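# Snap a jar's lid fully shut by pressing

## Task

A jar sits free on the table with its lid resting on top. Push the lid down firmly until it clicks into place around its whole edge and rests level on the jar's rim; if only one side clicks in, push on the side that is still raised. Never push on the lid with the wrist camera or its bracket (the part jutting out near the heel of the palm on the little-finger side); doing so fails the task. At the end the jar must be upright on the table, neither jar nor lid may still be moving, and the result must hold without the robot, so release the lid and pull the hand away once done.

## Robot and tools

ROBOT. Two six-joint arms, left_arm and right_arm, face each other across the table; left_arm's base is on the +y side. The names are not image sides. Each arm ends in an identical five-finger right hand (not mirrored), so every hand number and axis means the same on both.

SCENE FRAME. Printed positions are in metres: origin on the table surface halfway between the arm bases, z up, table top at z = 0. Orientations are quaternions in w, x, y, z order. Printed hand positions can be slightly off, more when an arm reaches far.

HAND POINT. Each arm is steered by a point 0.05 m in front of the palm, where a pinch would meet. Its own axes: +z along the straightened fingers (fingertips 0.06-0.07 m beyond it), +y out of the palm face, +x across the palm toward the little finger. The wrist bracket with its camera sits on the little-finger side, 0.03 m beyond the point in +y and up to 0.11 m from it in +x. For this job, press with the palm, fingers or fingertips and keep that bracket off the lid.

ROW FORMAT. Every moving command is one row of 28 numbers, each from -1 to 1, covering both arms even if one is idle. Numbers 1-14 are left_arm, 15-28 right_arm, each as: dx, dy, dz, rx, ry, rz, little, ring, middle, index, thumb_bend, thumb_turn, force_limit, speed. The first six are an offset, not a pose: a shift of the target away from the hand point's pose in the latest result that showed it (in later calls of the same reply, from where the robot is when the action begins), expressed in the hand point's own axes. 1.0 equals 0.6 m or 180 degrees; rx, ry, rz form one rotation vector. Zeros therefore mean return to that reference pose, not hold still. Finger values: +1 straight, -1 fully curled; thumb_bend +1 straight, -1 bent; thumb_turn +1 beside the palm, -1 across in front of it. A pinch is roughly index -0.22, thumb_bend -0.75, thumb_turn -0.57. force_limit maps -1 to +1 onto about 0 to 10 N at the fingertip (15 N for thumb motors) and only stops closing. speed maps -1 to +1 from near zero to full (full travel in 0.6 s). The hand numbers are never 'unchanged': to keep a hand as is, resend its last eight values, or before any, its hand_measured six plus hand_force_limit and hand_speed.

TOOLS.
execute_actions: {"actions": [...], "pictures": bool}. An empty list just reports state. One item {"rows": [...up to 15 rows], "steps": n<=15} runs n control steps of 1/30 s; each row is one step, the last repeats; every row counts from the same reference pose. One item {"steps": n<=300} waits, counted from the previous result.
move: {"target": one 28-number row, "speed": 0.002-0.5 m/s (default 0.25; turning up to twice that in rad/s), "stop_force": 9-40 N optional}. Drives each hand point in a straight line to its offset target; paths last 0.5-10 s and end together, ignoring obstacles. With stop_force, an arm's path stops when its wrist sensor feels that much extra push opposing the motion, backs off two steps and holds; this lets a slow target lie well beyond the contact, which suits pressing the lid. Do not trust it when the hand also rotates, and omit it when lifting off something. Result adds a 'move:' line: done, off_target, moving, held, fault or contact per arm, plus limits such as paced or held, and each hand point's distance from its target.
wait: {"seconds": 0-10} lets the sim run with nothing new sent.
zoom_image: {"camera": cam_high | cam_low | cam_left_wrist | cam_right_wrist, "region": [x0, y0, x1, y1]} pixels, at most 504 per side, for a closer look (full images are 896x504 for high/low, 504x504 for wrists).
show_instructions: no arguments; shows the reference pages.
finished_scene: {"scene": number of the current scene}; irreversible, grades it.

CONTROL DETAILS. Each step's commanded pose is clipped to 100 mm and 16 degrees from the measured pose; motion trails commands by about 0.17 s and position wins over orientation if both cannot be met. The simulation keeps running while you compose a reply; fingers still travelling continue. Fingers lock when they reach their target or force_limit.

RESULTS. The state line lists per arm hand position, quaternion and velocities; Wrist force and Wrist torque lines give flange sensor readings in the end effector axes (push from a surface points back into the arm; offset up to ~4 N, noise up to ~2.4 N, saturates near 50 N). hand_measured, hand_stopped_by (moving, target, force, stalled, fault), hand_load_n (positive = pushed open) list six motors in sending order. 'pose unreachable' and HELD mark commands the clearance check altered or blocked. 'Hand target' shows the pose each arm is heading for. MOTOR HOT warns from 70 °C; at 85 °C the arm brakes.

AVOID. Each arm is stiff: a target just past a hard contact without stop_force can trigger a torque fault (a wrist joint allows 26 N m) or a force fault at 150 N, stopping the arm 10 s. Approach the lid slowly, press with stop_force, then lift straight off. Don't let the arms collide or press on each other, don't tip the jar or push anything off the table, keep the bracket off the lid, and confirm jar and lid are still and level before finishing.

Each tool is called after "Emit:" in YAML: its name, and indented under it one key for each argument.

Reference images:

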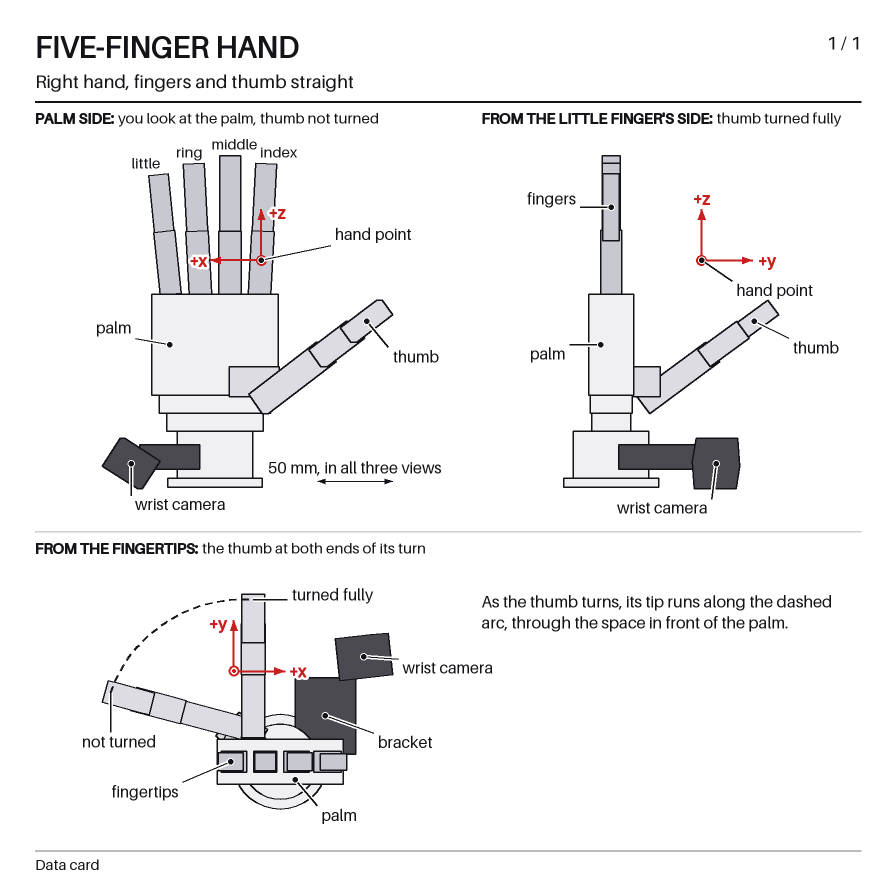

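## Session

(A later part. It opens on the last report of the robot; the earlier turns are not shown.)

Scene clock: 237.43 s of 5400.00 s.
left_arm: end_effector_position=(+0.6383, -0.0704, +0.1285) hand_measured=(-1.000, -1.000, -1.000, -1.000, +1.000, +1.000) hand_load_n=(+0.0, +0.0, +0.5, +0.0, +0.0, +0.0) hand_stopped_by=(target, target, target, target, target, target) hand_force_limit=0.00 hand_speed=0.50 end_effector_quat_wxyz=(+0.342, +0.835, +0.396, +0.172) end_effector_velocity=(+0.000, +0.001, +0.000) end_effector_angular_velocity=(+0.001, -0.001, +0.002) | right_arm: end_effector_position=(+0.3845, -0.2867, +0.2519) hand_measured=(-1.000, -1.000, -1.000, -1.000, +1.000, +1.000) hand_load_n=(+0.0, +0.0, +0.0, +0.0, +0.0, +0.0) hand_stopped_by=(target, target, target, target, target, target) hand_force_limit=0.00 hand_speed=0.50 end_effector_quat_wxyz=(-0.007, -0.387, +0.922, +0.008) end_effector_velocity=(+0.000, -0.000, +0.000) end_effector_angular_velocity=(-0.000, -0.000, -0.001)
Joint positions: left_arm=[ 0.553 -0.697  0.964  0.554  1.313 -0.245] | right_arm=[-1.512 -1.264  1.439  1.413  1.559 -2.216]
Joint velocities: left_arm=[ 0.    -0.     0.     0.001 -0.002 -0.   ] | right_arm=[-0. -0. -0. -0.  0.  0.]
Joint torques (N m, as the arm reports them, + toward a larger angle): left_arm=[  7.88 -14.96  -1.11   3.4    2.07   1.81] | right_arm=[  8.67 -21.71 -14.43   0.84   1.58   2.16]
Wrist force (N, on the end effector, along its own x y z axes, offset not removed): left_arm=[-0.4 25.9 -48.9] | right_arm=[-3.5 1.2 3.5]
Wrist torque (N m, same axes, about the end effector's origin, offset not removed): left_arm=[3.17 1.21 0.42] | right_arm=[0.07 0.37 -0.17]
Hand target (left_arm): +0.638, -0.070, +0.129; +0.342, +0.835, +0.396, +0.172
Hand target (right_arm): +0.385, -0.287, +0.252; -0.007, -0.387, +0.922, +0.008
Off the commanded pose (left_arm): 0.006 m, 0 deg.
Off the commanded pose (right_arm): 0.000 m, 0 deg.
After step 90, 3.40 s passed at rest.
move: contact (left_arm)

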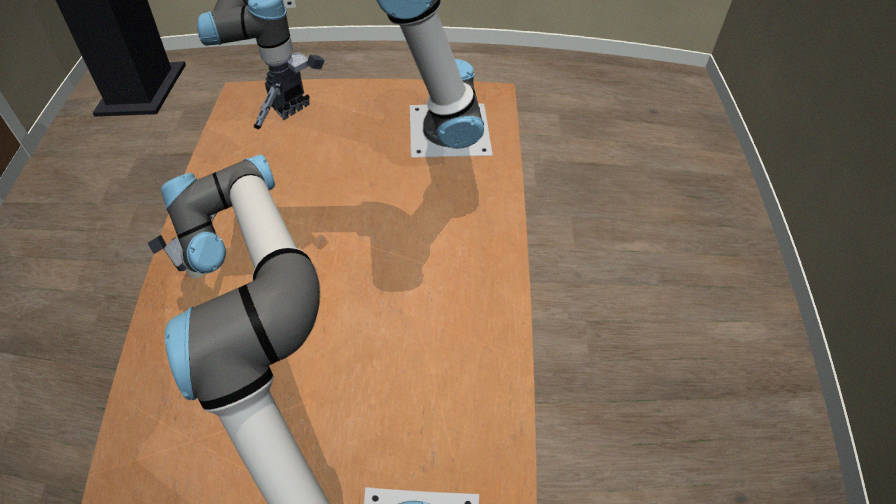

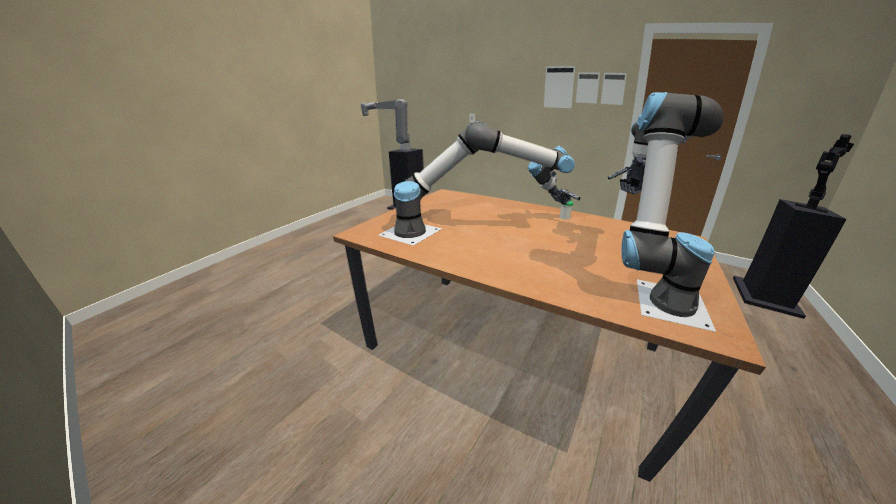

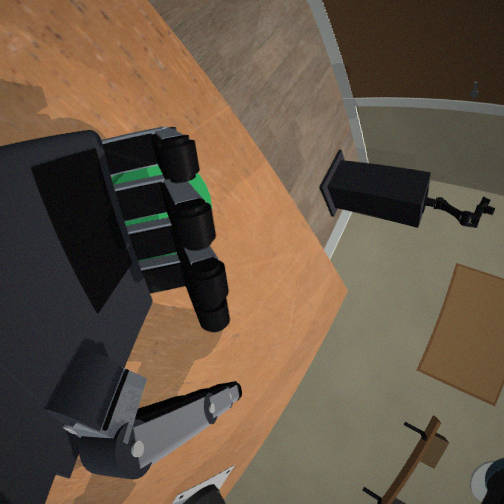

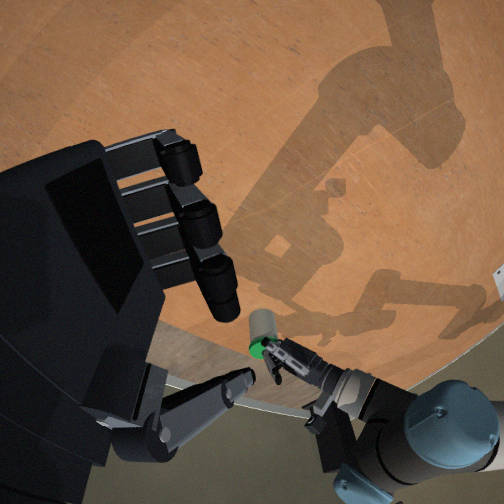

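Emit:
move:
  target: [0,-0.001,0.001,0,0,0,-1,-1,-1,-1,1,1,0,0.5,0,0,0,0,0,0,-1,-1,-1,-1,1,1,0,0.5]
  speed: 0.002

Emit:
move:
  target: [0,0.008,-0.008,0,0,0,-1,-1,-1,-1,1,1,0,0.5,0,0,0,0,0,0,-1,-1,-1,-1,1,1,0,0.5]
  speed: 0.01

Emit:
move:
  target: [0,0.047,0.047,0,0,0,-1,-1,-1,-1,1,1,0,0.5,0,0,0,0,0,0,-1,-1,-1,-1,1,1,0,0.5]
  speed: 0.03

Emit:
move:
  target: [0,-0.014,0.014,0,0,0,-1,-1,-1,-1,1,1,0,0.5,0,0,0,0,0,0,-1,-1,-1,-1,1,1,0,0.5]
  speed: 0.002
  stop_force: 12

Emit:
zoom_image:
  camera: "cam_low"
  region: [530,170,600,230]

Scene clock: 250.37 s of 5400.00 s.
left_arm: end_effector_position=(+0.6383, -0.0704, +0.1278) hand_measured=(-1.000, -1.000, -1.000, -1.000, +1.000, +1.000) hand_load_n=(+0.0, +0.0, +0.5, +0.0, +0.0, +0.0) hand_stopped_by=(target, target, target, target, target, target) hand_force_limit=0.00 hand_speed=0.50 end_effector_quat_wxyz=(+0.342, +0.835, +0.396, +0.172) end_effector_velocity=(-0.000, -0.000, -0.001) end_effector_angular_velocity=(-0.000, +0.001, -0.001) | right_arm: end_effector_position=(+0.3845, -0.2867, +0.2519) hand_measured=(-1.000, -1.000, -1.000, -1.000, +1.000, +1.000) hand_load_n=(+0.0, +0.0, +0.0, +0.0, +0.0, +0.0) hand_stopped_by=(target, target, target, target, target, target) hand_force_limit=0.00 hand_speed=0.50 end_effector_quat_wxyz=(-0.007, -0.387, +0.922, +0.008) end_effector_velocity=(-0.000, +0.000, +0.000) end_effector_angular_velocity=(+0.001, +0.000, -0.000)
Joint positions: left_arm=[ 0.553 -0.696  0.965  0.552  1.313 -0.245] | right_arm=[-1.512 -1.264  1.439  1.413  1.559 -2.216]
Joint velocities: left_arm=[ 0.     0.002 -0.    -0.001  0.002  0.   ] | right_arm=[ 0.     0.    -0.    -0.    -0.001  0.   ]
Joint torques (N m, as the arm reports them, + toward a larger angle): left_arm=[ 9.96 16.15 23.24  1.31  2.61  1.96] | right_arm=[  8.16 -21.8  -14.6    0.81   1.58   2.14]
Wrist force (N, on the end effector, along its own x y z axes, offset not removed): left_arm=[0.5 38.3 -50.0] | right_arm=[-1.1 -1.1 2.5]
Wrist torque (N m, same axes, about the end effector's origin, offset not removed): left_arm=[3.55 0.90 0.75] | right_arm=[-0.37 0.22 0.03]
Hand target (left_arm): +0.638, -0.070, +0.128; +0.342, +0.835, +0.396, +0.172
Hand target (right_arm): +0.385, -0.287, +0.252; -0.007, -0.387, +0.922, +0.008
Off the commanded pose (left_arm): 0.000 m, 0 deg.
Off the commanded pose (right_arm): 0.000 m, 0 deg.
After step 90, 9.20 s passed at rest.
move: done

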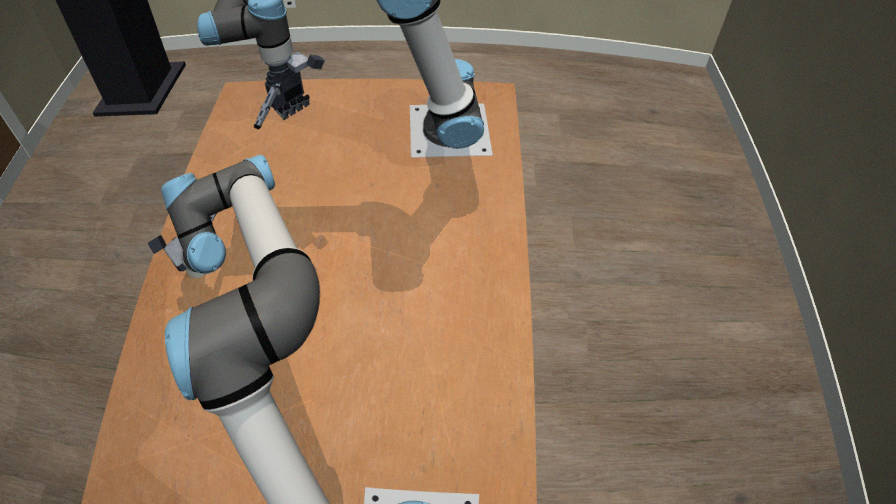

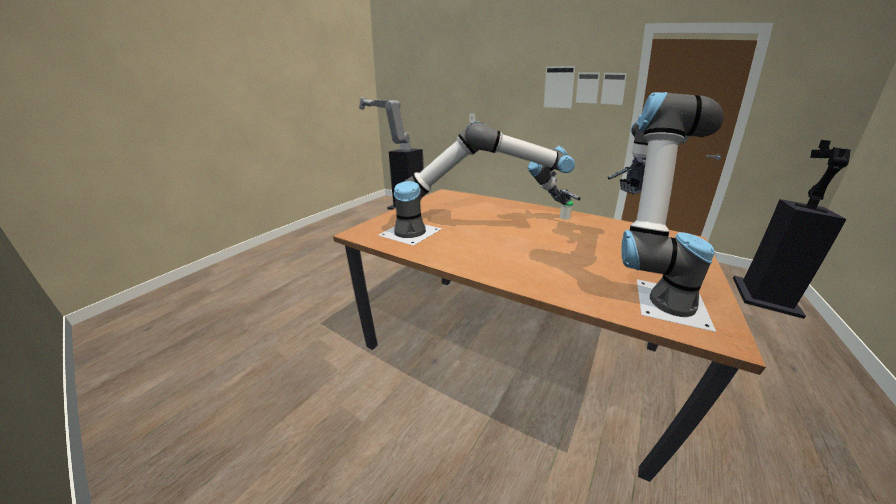

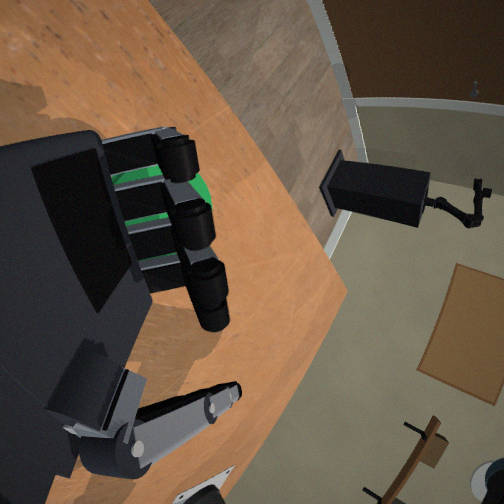

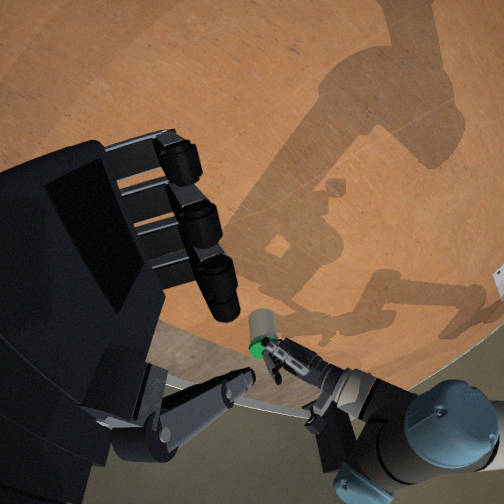

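Scene clock: 251.27 s of 5400.00 s.
left_arm: end_effector_position=(+0.6383, -0.0704, +0.1345) hand_measured=(-1.000, -1.000, -1.000, -1.000, +1.000, +1.000) hand_load_n=(+0.0, +0.0, +0.0, +0.0, +0.0, +0.0) hand_stopped_by=(target, target, target, target, target, target) hand_force_limit=0.00 hand_speed=0.50 end_effector_quat_wxyz=(+0.342, +0.835, +0.396, +0.172) end_effector_velocity=(+0.000, +0.000, -0.000) end_effector_angular_velocity=(+0.002, +0.001, +0.000) | right_arm: end_effector_position=(+0.3845, -0.2867, +0.2519) hand_measured=(-1.000, -1.000, -1.000, -1.000, +1.000, +1.000) hand_load_n=(+0.0, +0.0, +0.0, +0.0, +0.0, +0.0) hand_stopped_by=(target, target, target, target, target, target) hand_force_limit=0.00 hand_speed=0.50 end_effector_quat_wxyz=(-0.007, -0.387, +0.922, +0.008) end_effector_velocity=(-0.000, +0.000, -0.000) end_effector_angular_velocity=(+0.000, +0.000, +0.001)
Joint positions: left_arm=[ 0.553 -0.701  0.956  0.565  1.313 -0.245] | right_arm=[-1.512 -1.264  1.439  1.413  1.559 -2.216]
Joint velocities: left_arm=[ 0.     0.001 -0.001  0.003 -0.    -0.   ] | right_arm=[ 0.001  0.    -0.     0.    -0.     0.   ]
Joint torques (N m, as the arm reports them, + toward a larger angle): left_arm=[ -8.25 -63.87 -29.09   1.6   -1.61  -1.24] | right_arm=[  8.47 -21.73 -14.51   0.82   1.55   2.13]
Wrist force (N, on the end effector, along its own x y z axes, offset not removed): left_arm=[-1.5 -1.0 -1.3] | right_arm=[-1.9 -3.0 1.7]
Wrist torque (N m, same axes, about the end effector's origin, offset not removed): left_arm=[-0.12 0.25 -0.21] | right_arm=[-0.59 0.17 -0.34]
Hand target (left_arm): +0.638, -0.070, +0.135; +0.342, +0.835, +0.396, +0.172
Hand target (right_arm): +0.385, -0.287, +0.252; -0.007, -0.387, +0.922, +0.008
Off the commanded pose (left_arm): 0.000 m, 0 deg.
Off the commanded pose (right_arm): 0.000 m, 0 deg.
move: done

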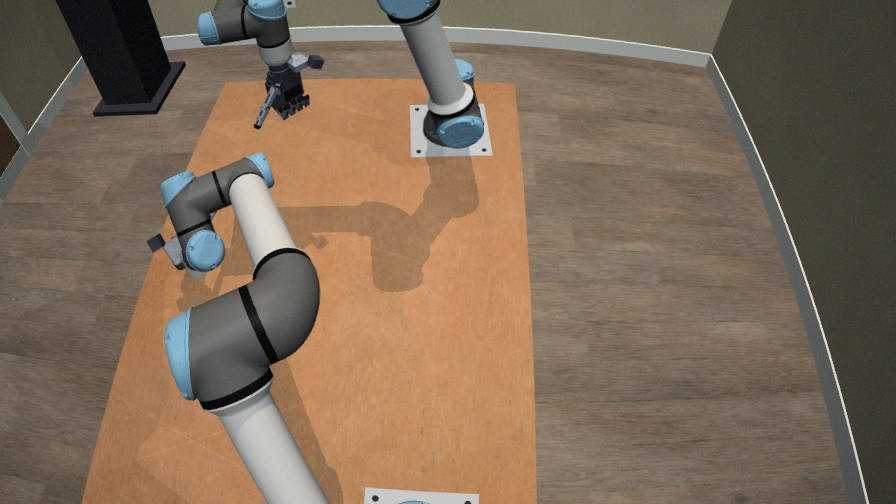

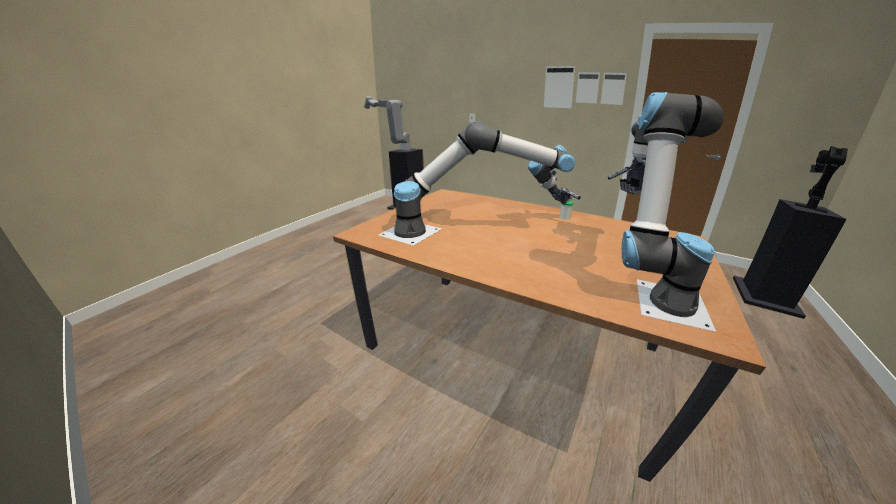

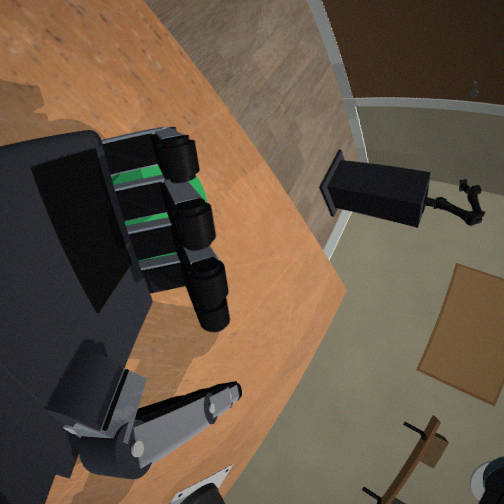

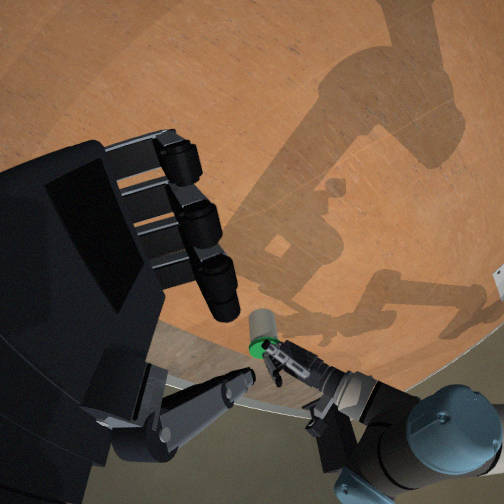

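Scene clock: 252.90 s of 5400.00 s.
left_arm: end_effector_position=(+0.6692, -0.0953, +0.1345) hand_measured=(-1.000, -1.000, -1.000, -1.000, +1.000, +1.000) hand_load_n=(+0.0, +0.0, +0.0, +0.0, +0.0, +0.0) hand_stopped_by=(target, target, target, target, target, target) hand_force_limit=0.00 hand_speed=0.50 end_effector_quat_wxyz=(+0.342, +0.835, +0.396, +0.172) end_effector_velocity=(+0.001, -0.000, -0.000) end_effector_angular_velocity=(+0.001, +0.001, +0.000) | right_arm: end_effector_position=(+0.3845, -0.2867, +0.2519) hand_measured=(-1.000, -1.000, -1.000, -1.000, +1.000, +1.000) hand_load_n=(+0.0, +0.0, +0.0, +0.0, +0.0, +0.0) hand_stopped_by=(target, target, target, target, target, target) hand_force_limit=0.00 hand_speed=0.50 end_effector_quat_wxyz=(-0.007, -0.387, +0.922, +0.008) end_effector_velocity=(-0.000, +0.000, +0.000) end_effector_angular_velocity=(+0.001, +0.000, -0.000)
Joint positions: left_arm=[ 0.573 -0.578  0.723  0.672  1.327 -0.229] | right_arm=[-1.512 -1.264  1.439  1.413  1.559 -2.216]
Joint velocities: left_arm=[ 0.001  0.006 -0.012  0.008  0.001  0.001] | right_arm=[-0.     0.    -0.     0.    -0.001 -0.   ]
Joint torques (N m, as the arm reports them, + toward a larger angle): left_arm=[  7.76 -44.51 -29.37   1.85   0.93   1.66] | right_arm=[  8.04 -21.74 -14.2    0.71   1.48   2.1 ]
Wrist force (N, on the end effector, along its own x y z axes, offset not removed): left_arm=[-0.8 -1.0 -0.8] | right_arm=[-1.0 -0.2 2.1]
Wrist torque (N m, same axes, about the end effector's origin, offset not removed): left_arm=[-0.18 0.05 -0.14] | right_arm=[-0.24 0.05 -0.02]
Hand target (left_arm): +0.669, -0.095, +0.134; +0.342, +0.835, +0.396, +0.172
Hand target (right_arm): +0.385, -0.287, +0.252; -0.007, -0.387, +0.922, +0.008
Off the commanded pose (left_arm): 0.000 m, 0 deg.
Off the commanded pose (right_arm): 0.000 m, 0 deg.
move: done

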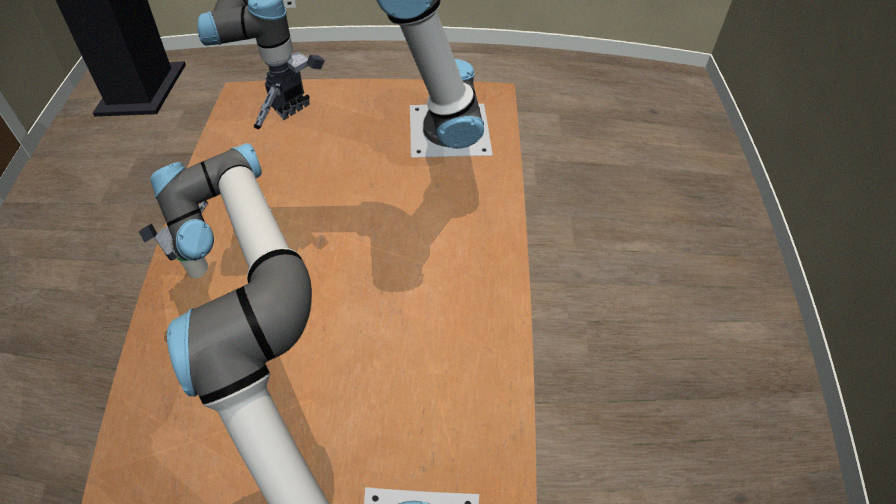

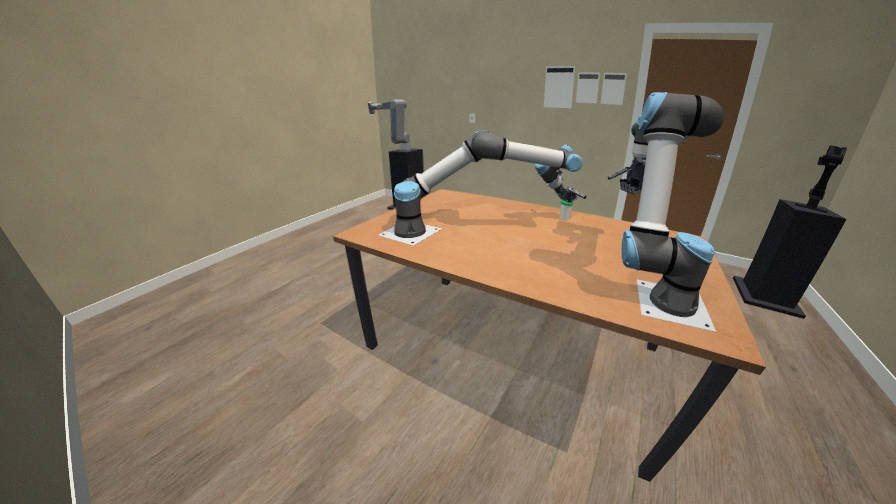

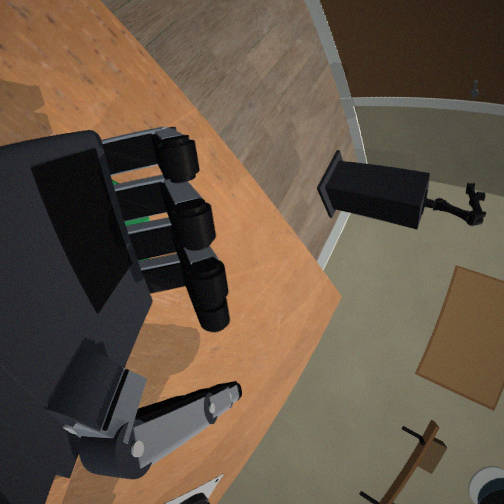

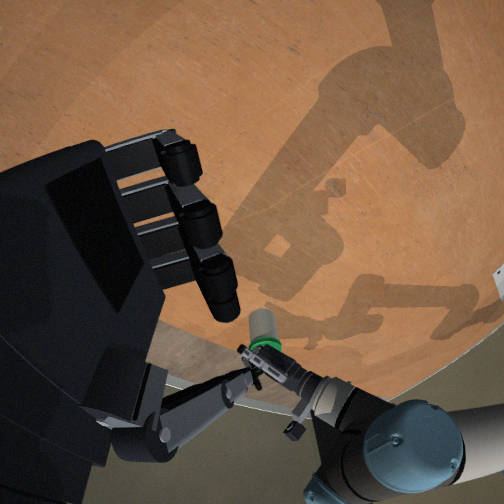

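Scene clock: 255.33 s of 5400.00 s.
left_arm: end_effector_position=(+0.6693, -0.0953, +0.1303) hand_measured=(-1.000, -1.000, -1.000, -1.000, +1.000, +1.000) hand_load_n=(+0.0, +0.0, +0.0, +0.0, +0.0, +0.0) hand_stopped_by=(target, target, target, target, target, target) hand_force_limit=0.00 hand_speed=0.50 end_effector_quat_wxyz=(+0.342, +0.835, +0.396, +0.172) end_effector_velocity=(-0.000, +0.001, +0.000) end_effector_angular_velocity=(+0.003, +0.000, +0.001) | right_arm: end_effector_position=(+0.3845, -0.2867, +0.2519) hand_measured=(-1.000, -1.000, -1.000, -1.000, +1.000, +1.000) hand_load_n=(+0.0, +0.0, +0.0, +0.0, +0.0, +0.0) hand_stopped_by=(target, target, target, target, target, target) hand_force_limit=0.00 hand_speed=0.50 end_effector_quat_wxyz=(-0.007, -0.387, +0.922, +0.008) end_effector_velocity=(+0.000, -0.001, -0.000) end_effector_angular_velocity=(-0.000, +0.000, -0.002)
Joint positions: left_arm=[ 0.573 -0.576  0.73   0.663  1.327 -0.229] | right_arm=[-1.512 -1.264  1.439  1.413  1.559 -2.216]
Joint velocities: left_arm=[ 0.    -0.001  0.     0.004 -0.002  0.   ] | right_arm=[-0.002  0.    -0.     0.     0.     0.   ]
Joint torques (N m, as the arm reports them, + toward a larger angle): left_arm=[  8.81 -38.93 -15.15   2.99   1.22   1.82] | right_arm=[  7.84 -22.58 -14.01   0.8    1.52   2.11]
Wrist force (N, on the end effector, along its own x y z axes, offset not removed): left_arm=[-1.6 11.1 -16.5] | right_arm=[-2.4 -0.8 0.8]
Wrist torque (N m, same axes, about the end effector's origin, offset not removed): left_arm=[1.03 0.14 -0.15] | right_arm=[-0.27 0.24 -0.15]
Hand target (left_arm): +0.669, -0.095, +0.131; +0.342, +0.835, +0.396, +0.172
Hand target (right_arm): +0.385, -0.287, +0.252; -0.007, -0.387, +0.922, +0.008
Off the commanded pose (left_arm): 0.008 m, 0 deg.
Off the commanded pose (right_arm): 0.000 m, 0 deg.
move: contact (left_arm)

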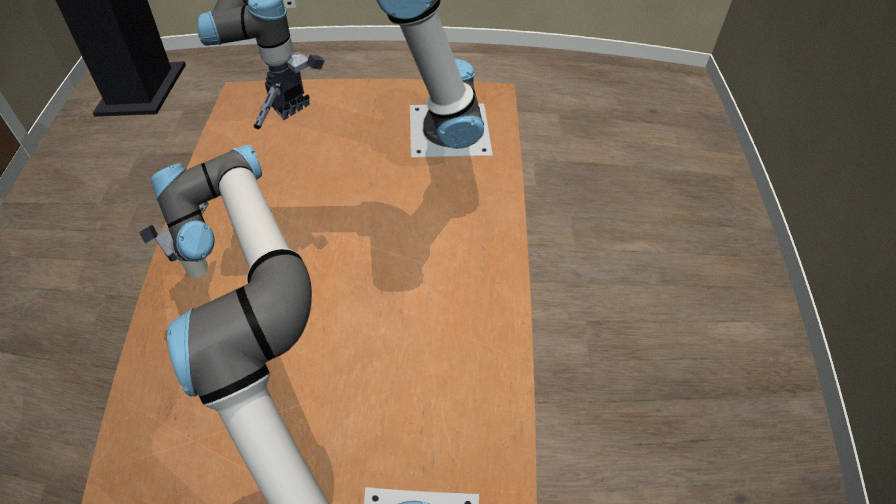

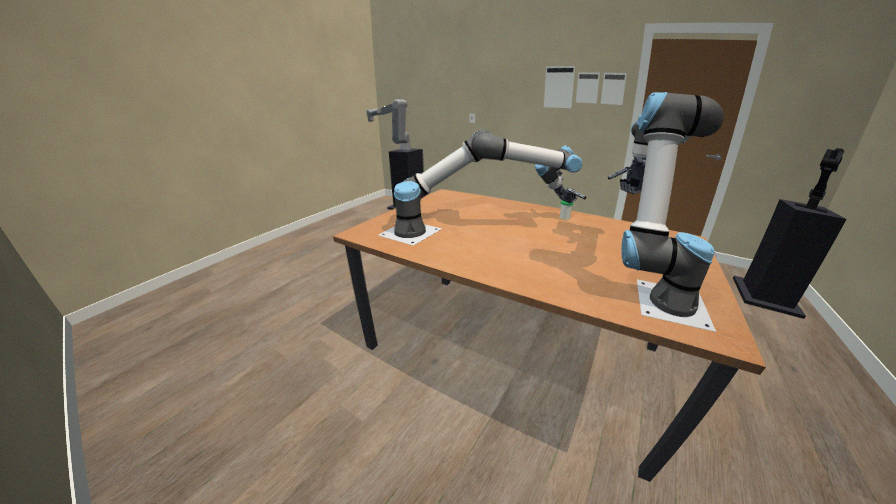

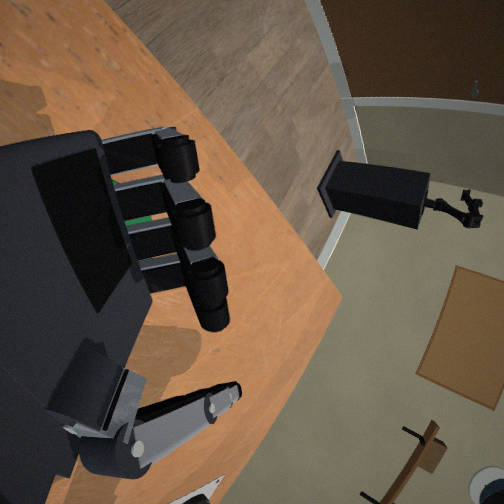

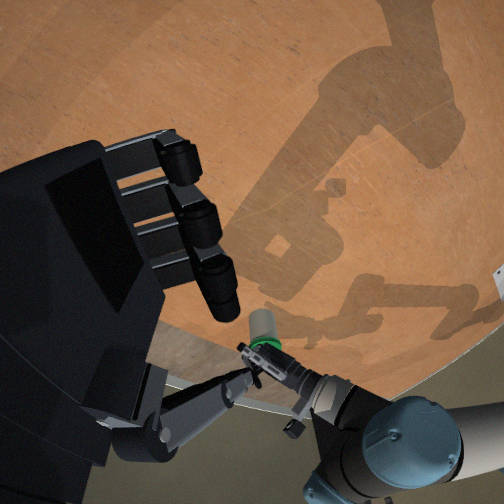

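Region (530, 170, 600, 230) of cam_low's 896x504 image, scaled by 7.200, with more detail than that image has; it fills the top 432 rows of this view, and the rest is white.

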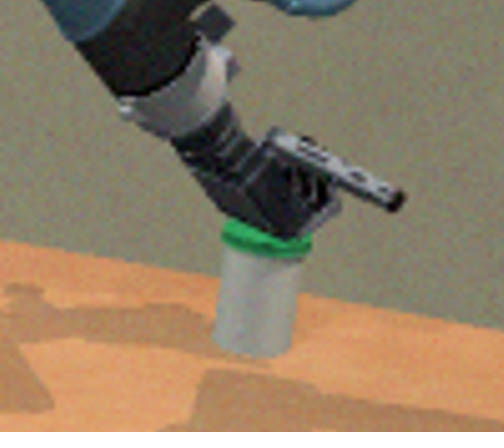

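Emit:
move:
  target: [0,-0.0024,0.0024,0,0,0,-1,-1,-1,-1,1,1,0,0.5,0,0,0,0,0,0,-1,-1,-1,-1,1,1,0,0.5]
  speed: 0.002

Emit:
zoom_image:
  camera: "cam_right_wrist"
  region: [220,300,320,400]

Scene clock: 263.87 s of 5400.00 s.
left_arm: end_effector_position=(+0.6693, -0.0953, +0.1285) hand_measured=(-1.000, -1.000, -1.000, -1.000, +1.000, +1.000) hand_load_n=(+0.0, +0.0, +0.0, +0.5, +0.0, +0.0) hand_stopped_by=(target, target, target, target, target, target) hand_force_limit=0.00 hand_speed=0.50 end_effector_quat_wxyz=(+0.342, +0.835, +0.396, +0.172) end_effector_velocity=(-0.000, -0.000, -0.000) end_effector_angular_velocity=(-0.001, -0.000, -0.000) | right_arm: end_effector_position=(+0.3845, -0.2867, +0.2519) hand_measured=(-1.000, -1.000, -1.000, -1.000, +1.000, +1.000) hand_load_n=(+0.0, +0.0, +0.0, +0.0, +0.0, +0.0) hand_stopped_by=(target, target, target, target, target, target) hand_force_limit=0.00 hand_speed=0.50 end_effector_quat_wxyz=(-0.007, -0.387, +0.922, +0.008) end_effector_velocity=(+0.000, -0.000, -0.000) end_effector_angular_velocity=(+0.000, +0.000, -0.001)
Joint positions: left_arm=[ 0.573 -0.575  0.733  0.659  1.327 -0.229] | right_arm=[-1.512 -1.264  1.439  1.413  1.559 -2.216]
Joint velocities: left_arm=[-0.     0.     0.001 -0.002  0.    -0.   ] | right_arm=[-0.001  0.     0.    -0.    -0.    -0.   ]
Joint torques (N m, as the arm reports them, + toward a larger angle): left_arm=[10.42 24.65 30.83  3.88  2.5   2.55] | right_arm=[  8.06 -22.1  -14.14   0.83   1.56   2.12]
Wrist force (N, on the end effector, along its own x y z axes, offset not removed): left_arm=[-1.6 50.0 -50.0] | right_arm=[-3.5 0.1 2.9]
Wrist torque (N m, same axes, about the end effector's origin, offset not removed): left_arm=[3.72 0.45 0.45] | right_arm=[-0.26 0.36 -0.30]
Hand target (left_arm): +0.669, -0.095, +0.128; +0.342, +0.835, +0.396, +0.172
Hand target (right_arm): +0.385, -0.287, +0.252; -0.007, -0.387, +0.922, +0.008
Off the commanded pose (left_arm): 0.000 m, 0 deg.
Off the commanded pose (right_arm): 0.000 m, 0 deg.
After step 90, 4.20 s passed at rest.
move: done

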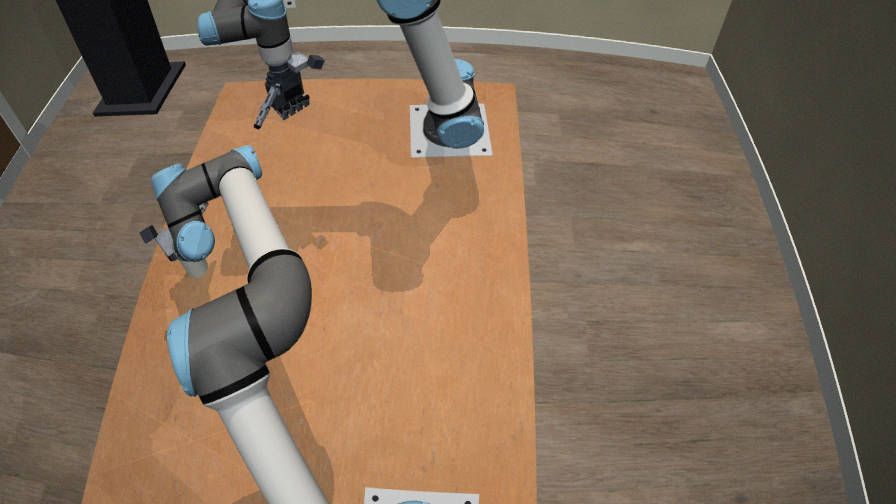

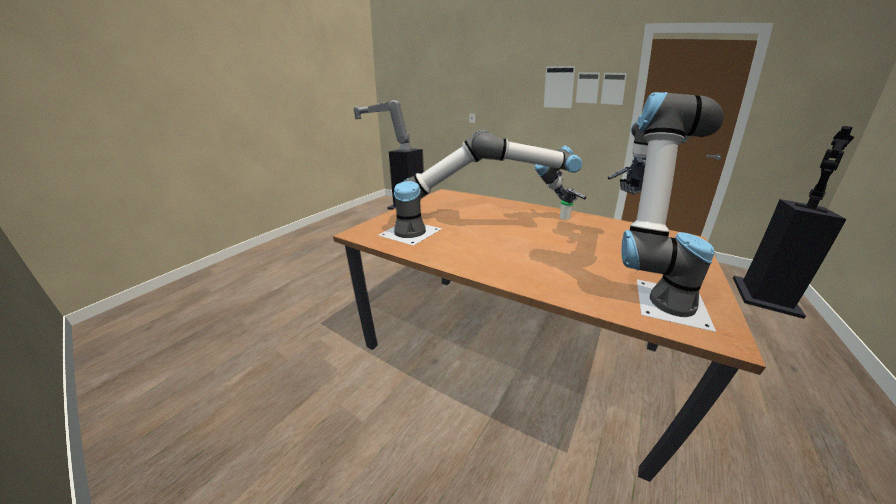

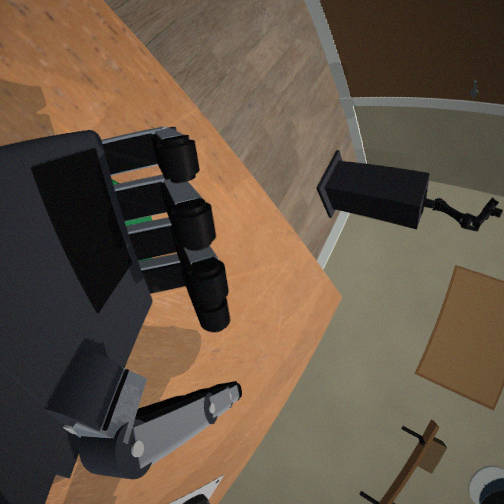

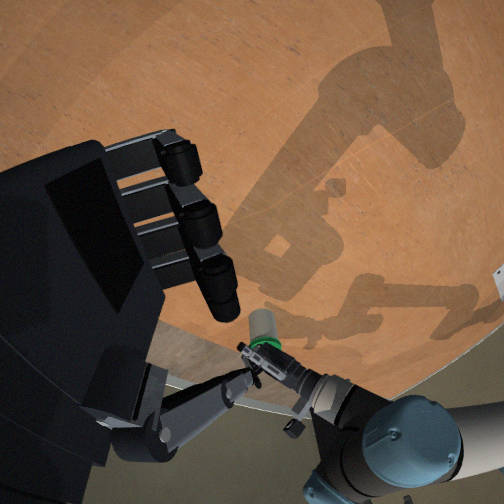

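Region (220, 300, 320, 400) of cam_right_wrist's 504x504 image, scaled by 5.040, with more detail than that image has.

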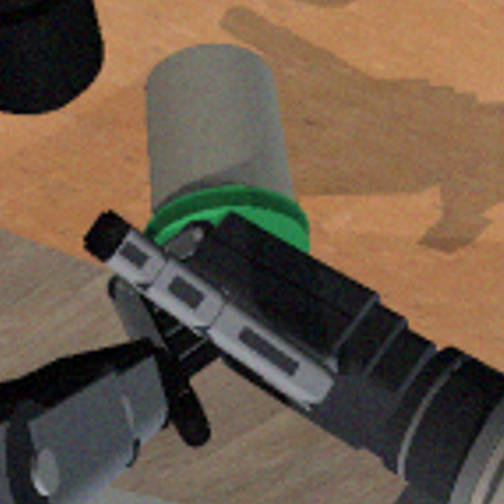

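Emit:
move:
  target: [0,-0.001,0.001,0,0,0,-1,-1,-1,-1,1,1,0,0.5,0,0,0,0,0,0,-1,-1,-1,-1,1,1,0,0.5]
  speed: 0.002

Scene clock: 269.53 s of 5400.00 s.
left_arm: end_effector_position=(+0.6693, -0.0953, +0.1277) hand_measured=(-1.000, -1.000, -1.000, -1.000, +1.000, +1.000) hand_load_n=(+0.0, +0.5, +0.5, +0.5, +0.0, +0.0) hand_stopped_by=(target, target, target, target, target, target) hand_force_limit=0.00 hand_speed=0.50 end_effector_quat_wxyz=(+0.342, +0.835, +0.396, +0.172) end_effector_velocity=(-0.000, -0.001, +0.001) end_effector_angular_velocity=(-0.002, -0.000, -0.001) | right_arm: end_effector_position=(+0.3845, -0.2867, +0.2519) hand_measured=(-1.000, -1.000, -1.000, -1.000, +1.000, +1.000) hand_load_n=(+0.0, +0.0, +0.0, +0.0, +0.0, +0.0) hand_stopped_by=(target, target, target, target, target, target) hand_force_limit=0.00 hand_speed=0.50 end_effector_quat_wxyz=(-0.007, -0.387, +0.922, +0.008) end_effector_velocity=(+0.000, -0.000, -0.000) end_effector_angular_velocity=(+0.000, +0.000, -0.001)
Joint positions: left_arm=[ 0.573 -0.574  0.734  0.657  1.327 -0.229] | right_arm=[-1.512 -1.264  1.439  1.413  1.559 -2.216]
Joint velocities: left_arm=[-0.001 -0.001  0.    -0.001  0.    -0.001] | right_arm=[-0.001  0.     0.    -0.    -0.    -0.   ]
Joint torques (N m, as the arm reports them, + toward a larger angle): left_arm=[11.63 48.27 43.59  5.44  2.62  2.84] | right_arm=[  7.85 -22.04 -14.7    0.85   1.46   2.03]
Wrist force (N, on the end effector, along its own x y z axes, offset not removed): left_arm=[-1.5 50.0 -50.0] | right_arm=[-4.0 -0.2 2.6]
Wrist torque (N m, same axes, about the end effector's origin, offset not removed): left_arm=[1.34 0.28 0.22] | right_arm=[-0.17 0.58 -0.15]
Hand target (left_arm): +0.669, -0.095, +0.128; +0.342, +0.835, +0.396, +0.172
Hand target (right_arm): +0.385, -0.287, +0.252; -0.007, -0.387, +0.922, +0.008
Off the commanded pose (left_arm): 0.000 m, 0 deg.
Off the commanded pose (right_arm): 0.000 m, 0 deg.
After step 90, 1.97 s passed at rest.
move: done

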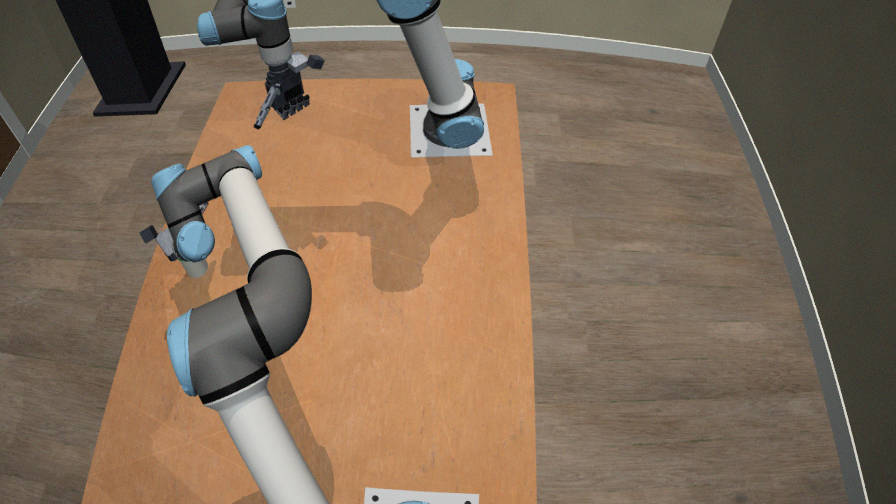

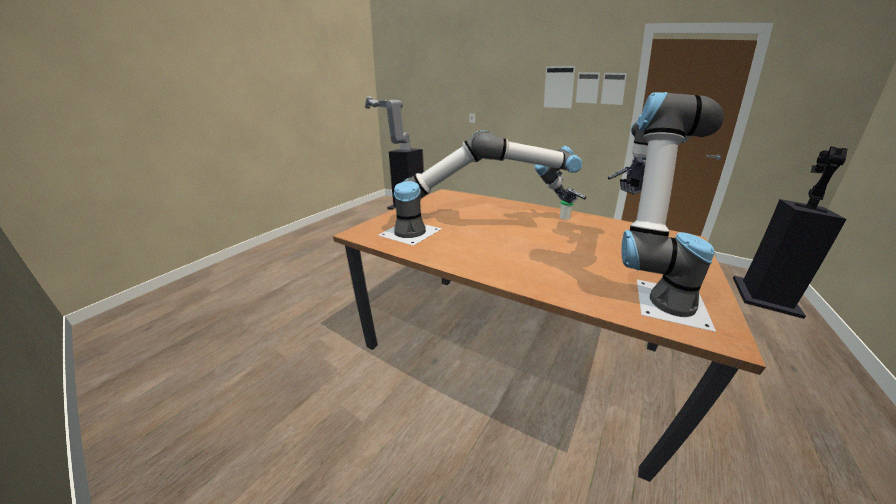

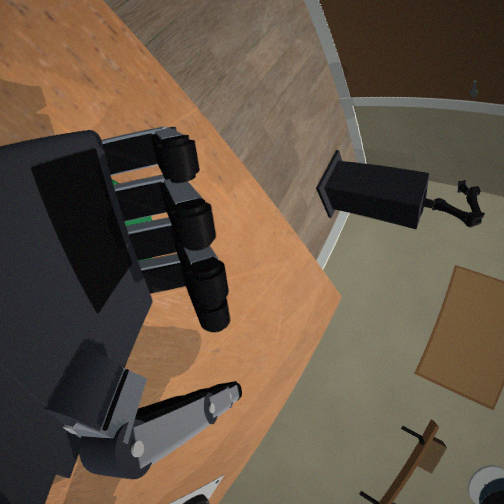

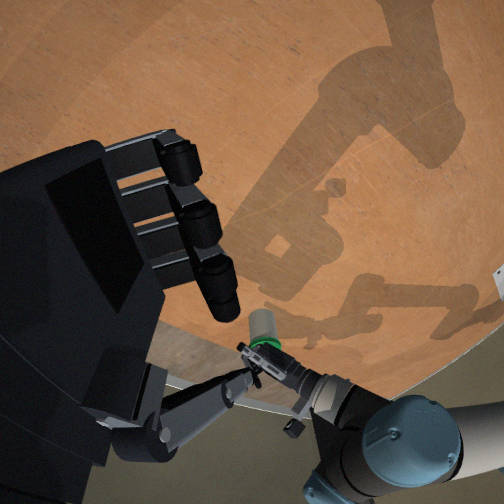

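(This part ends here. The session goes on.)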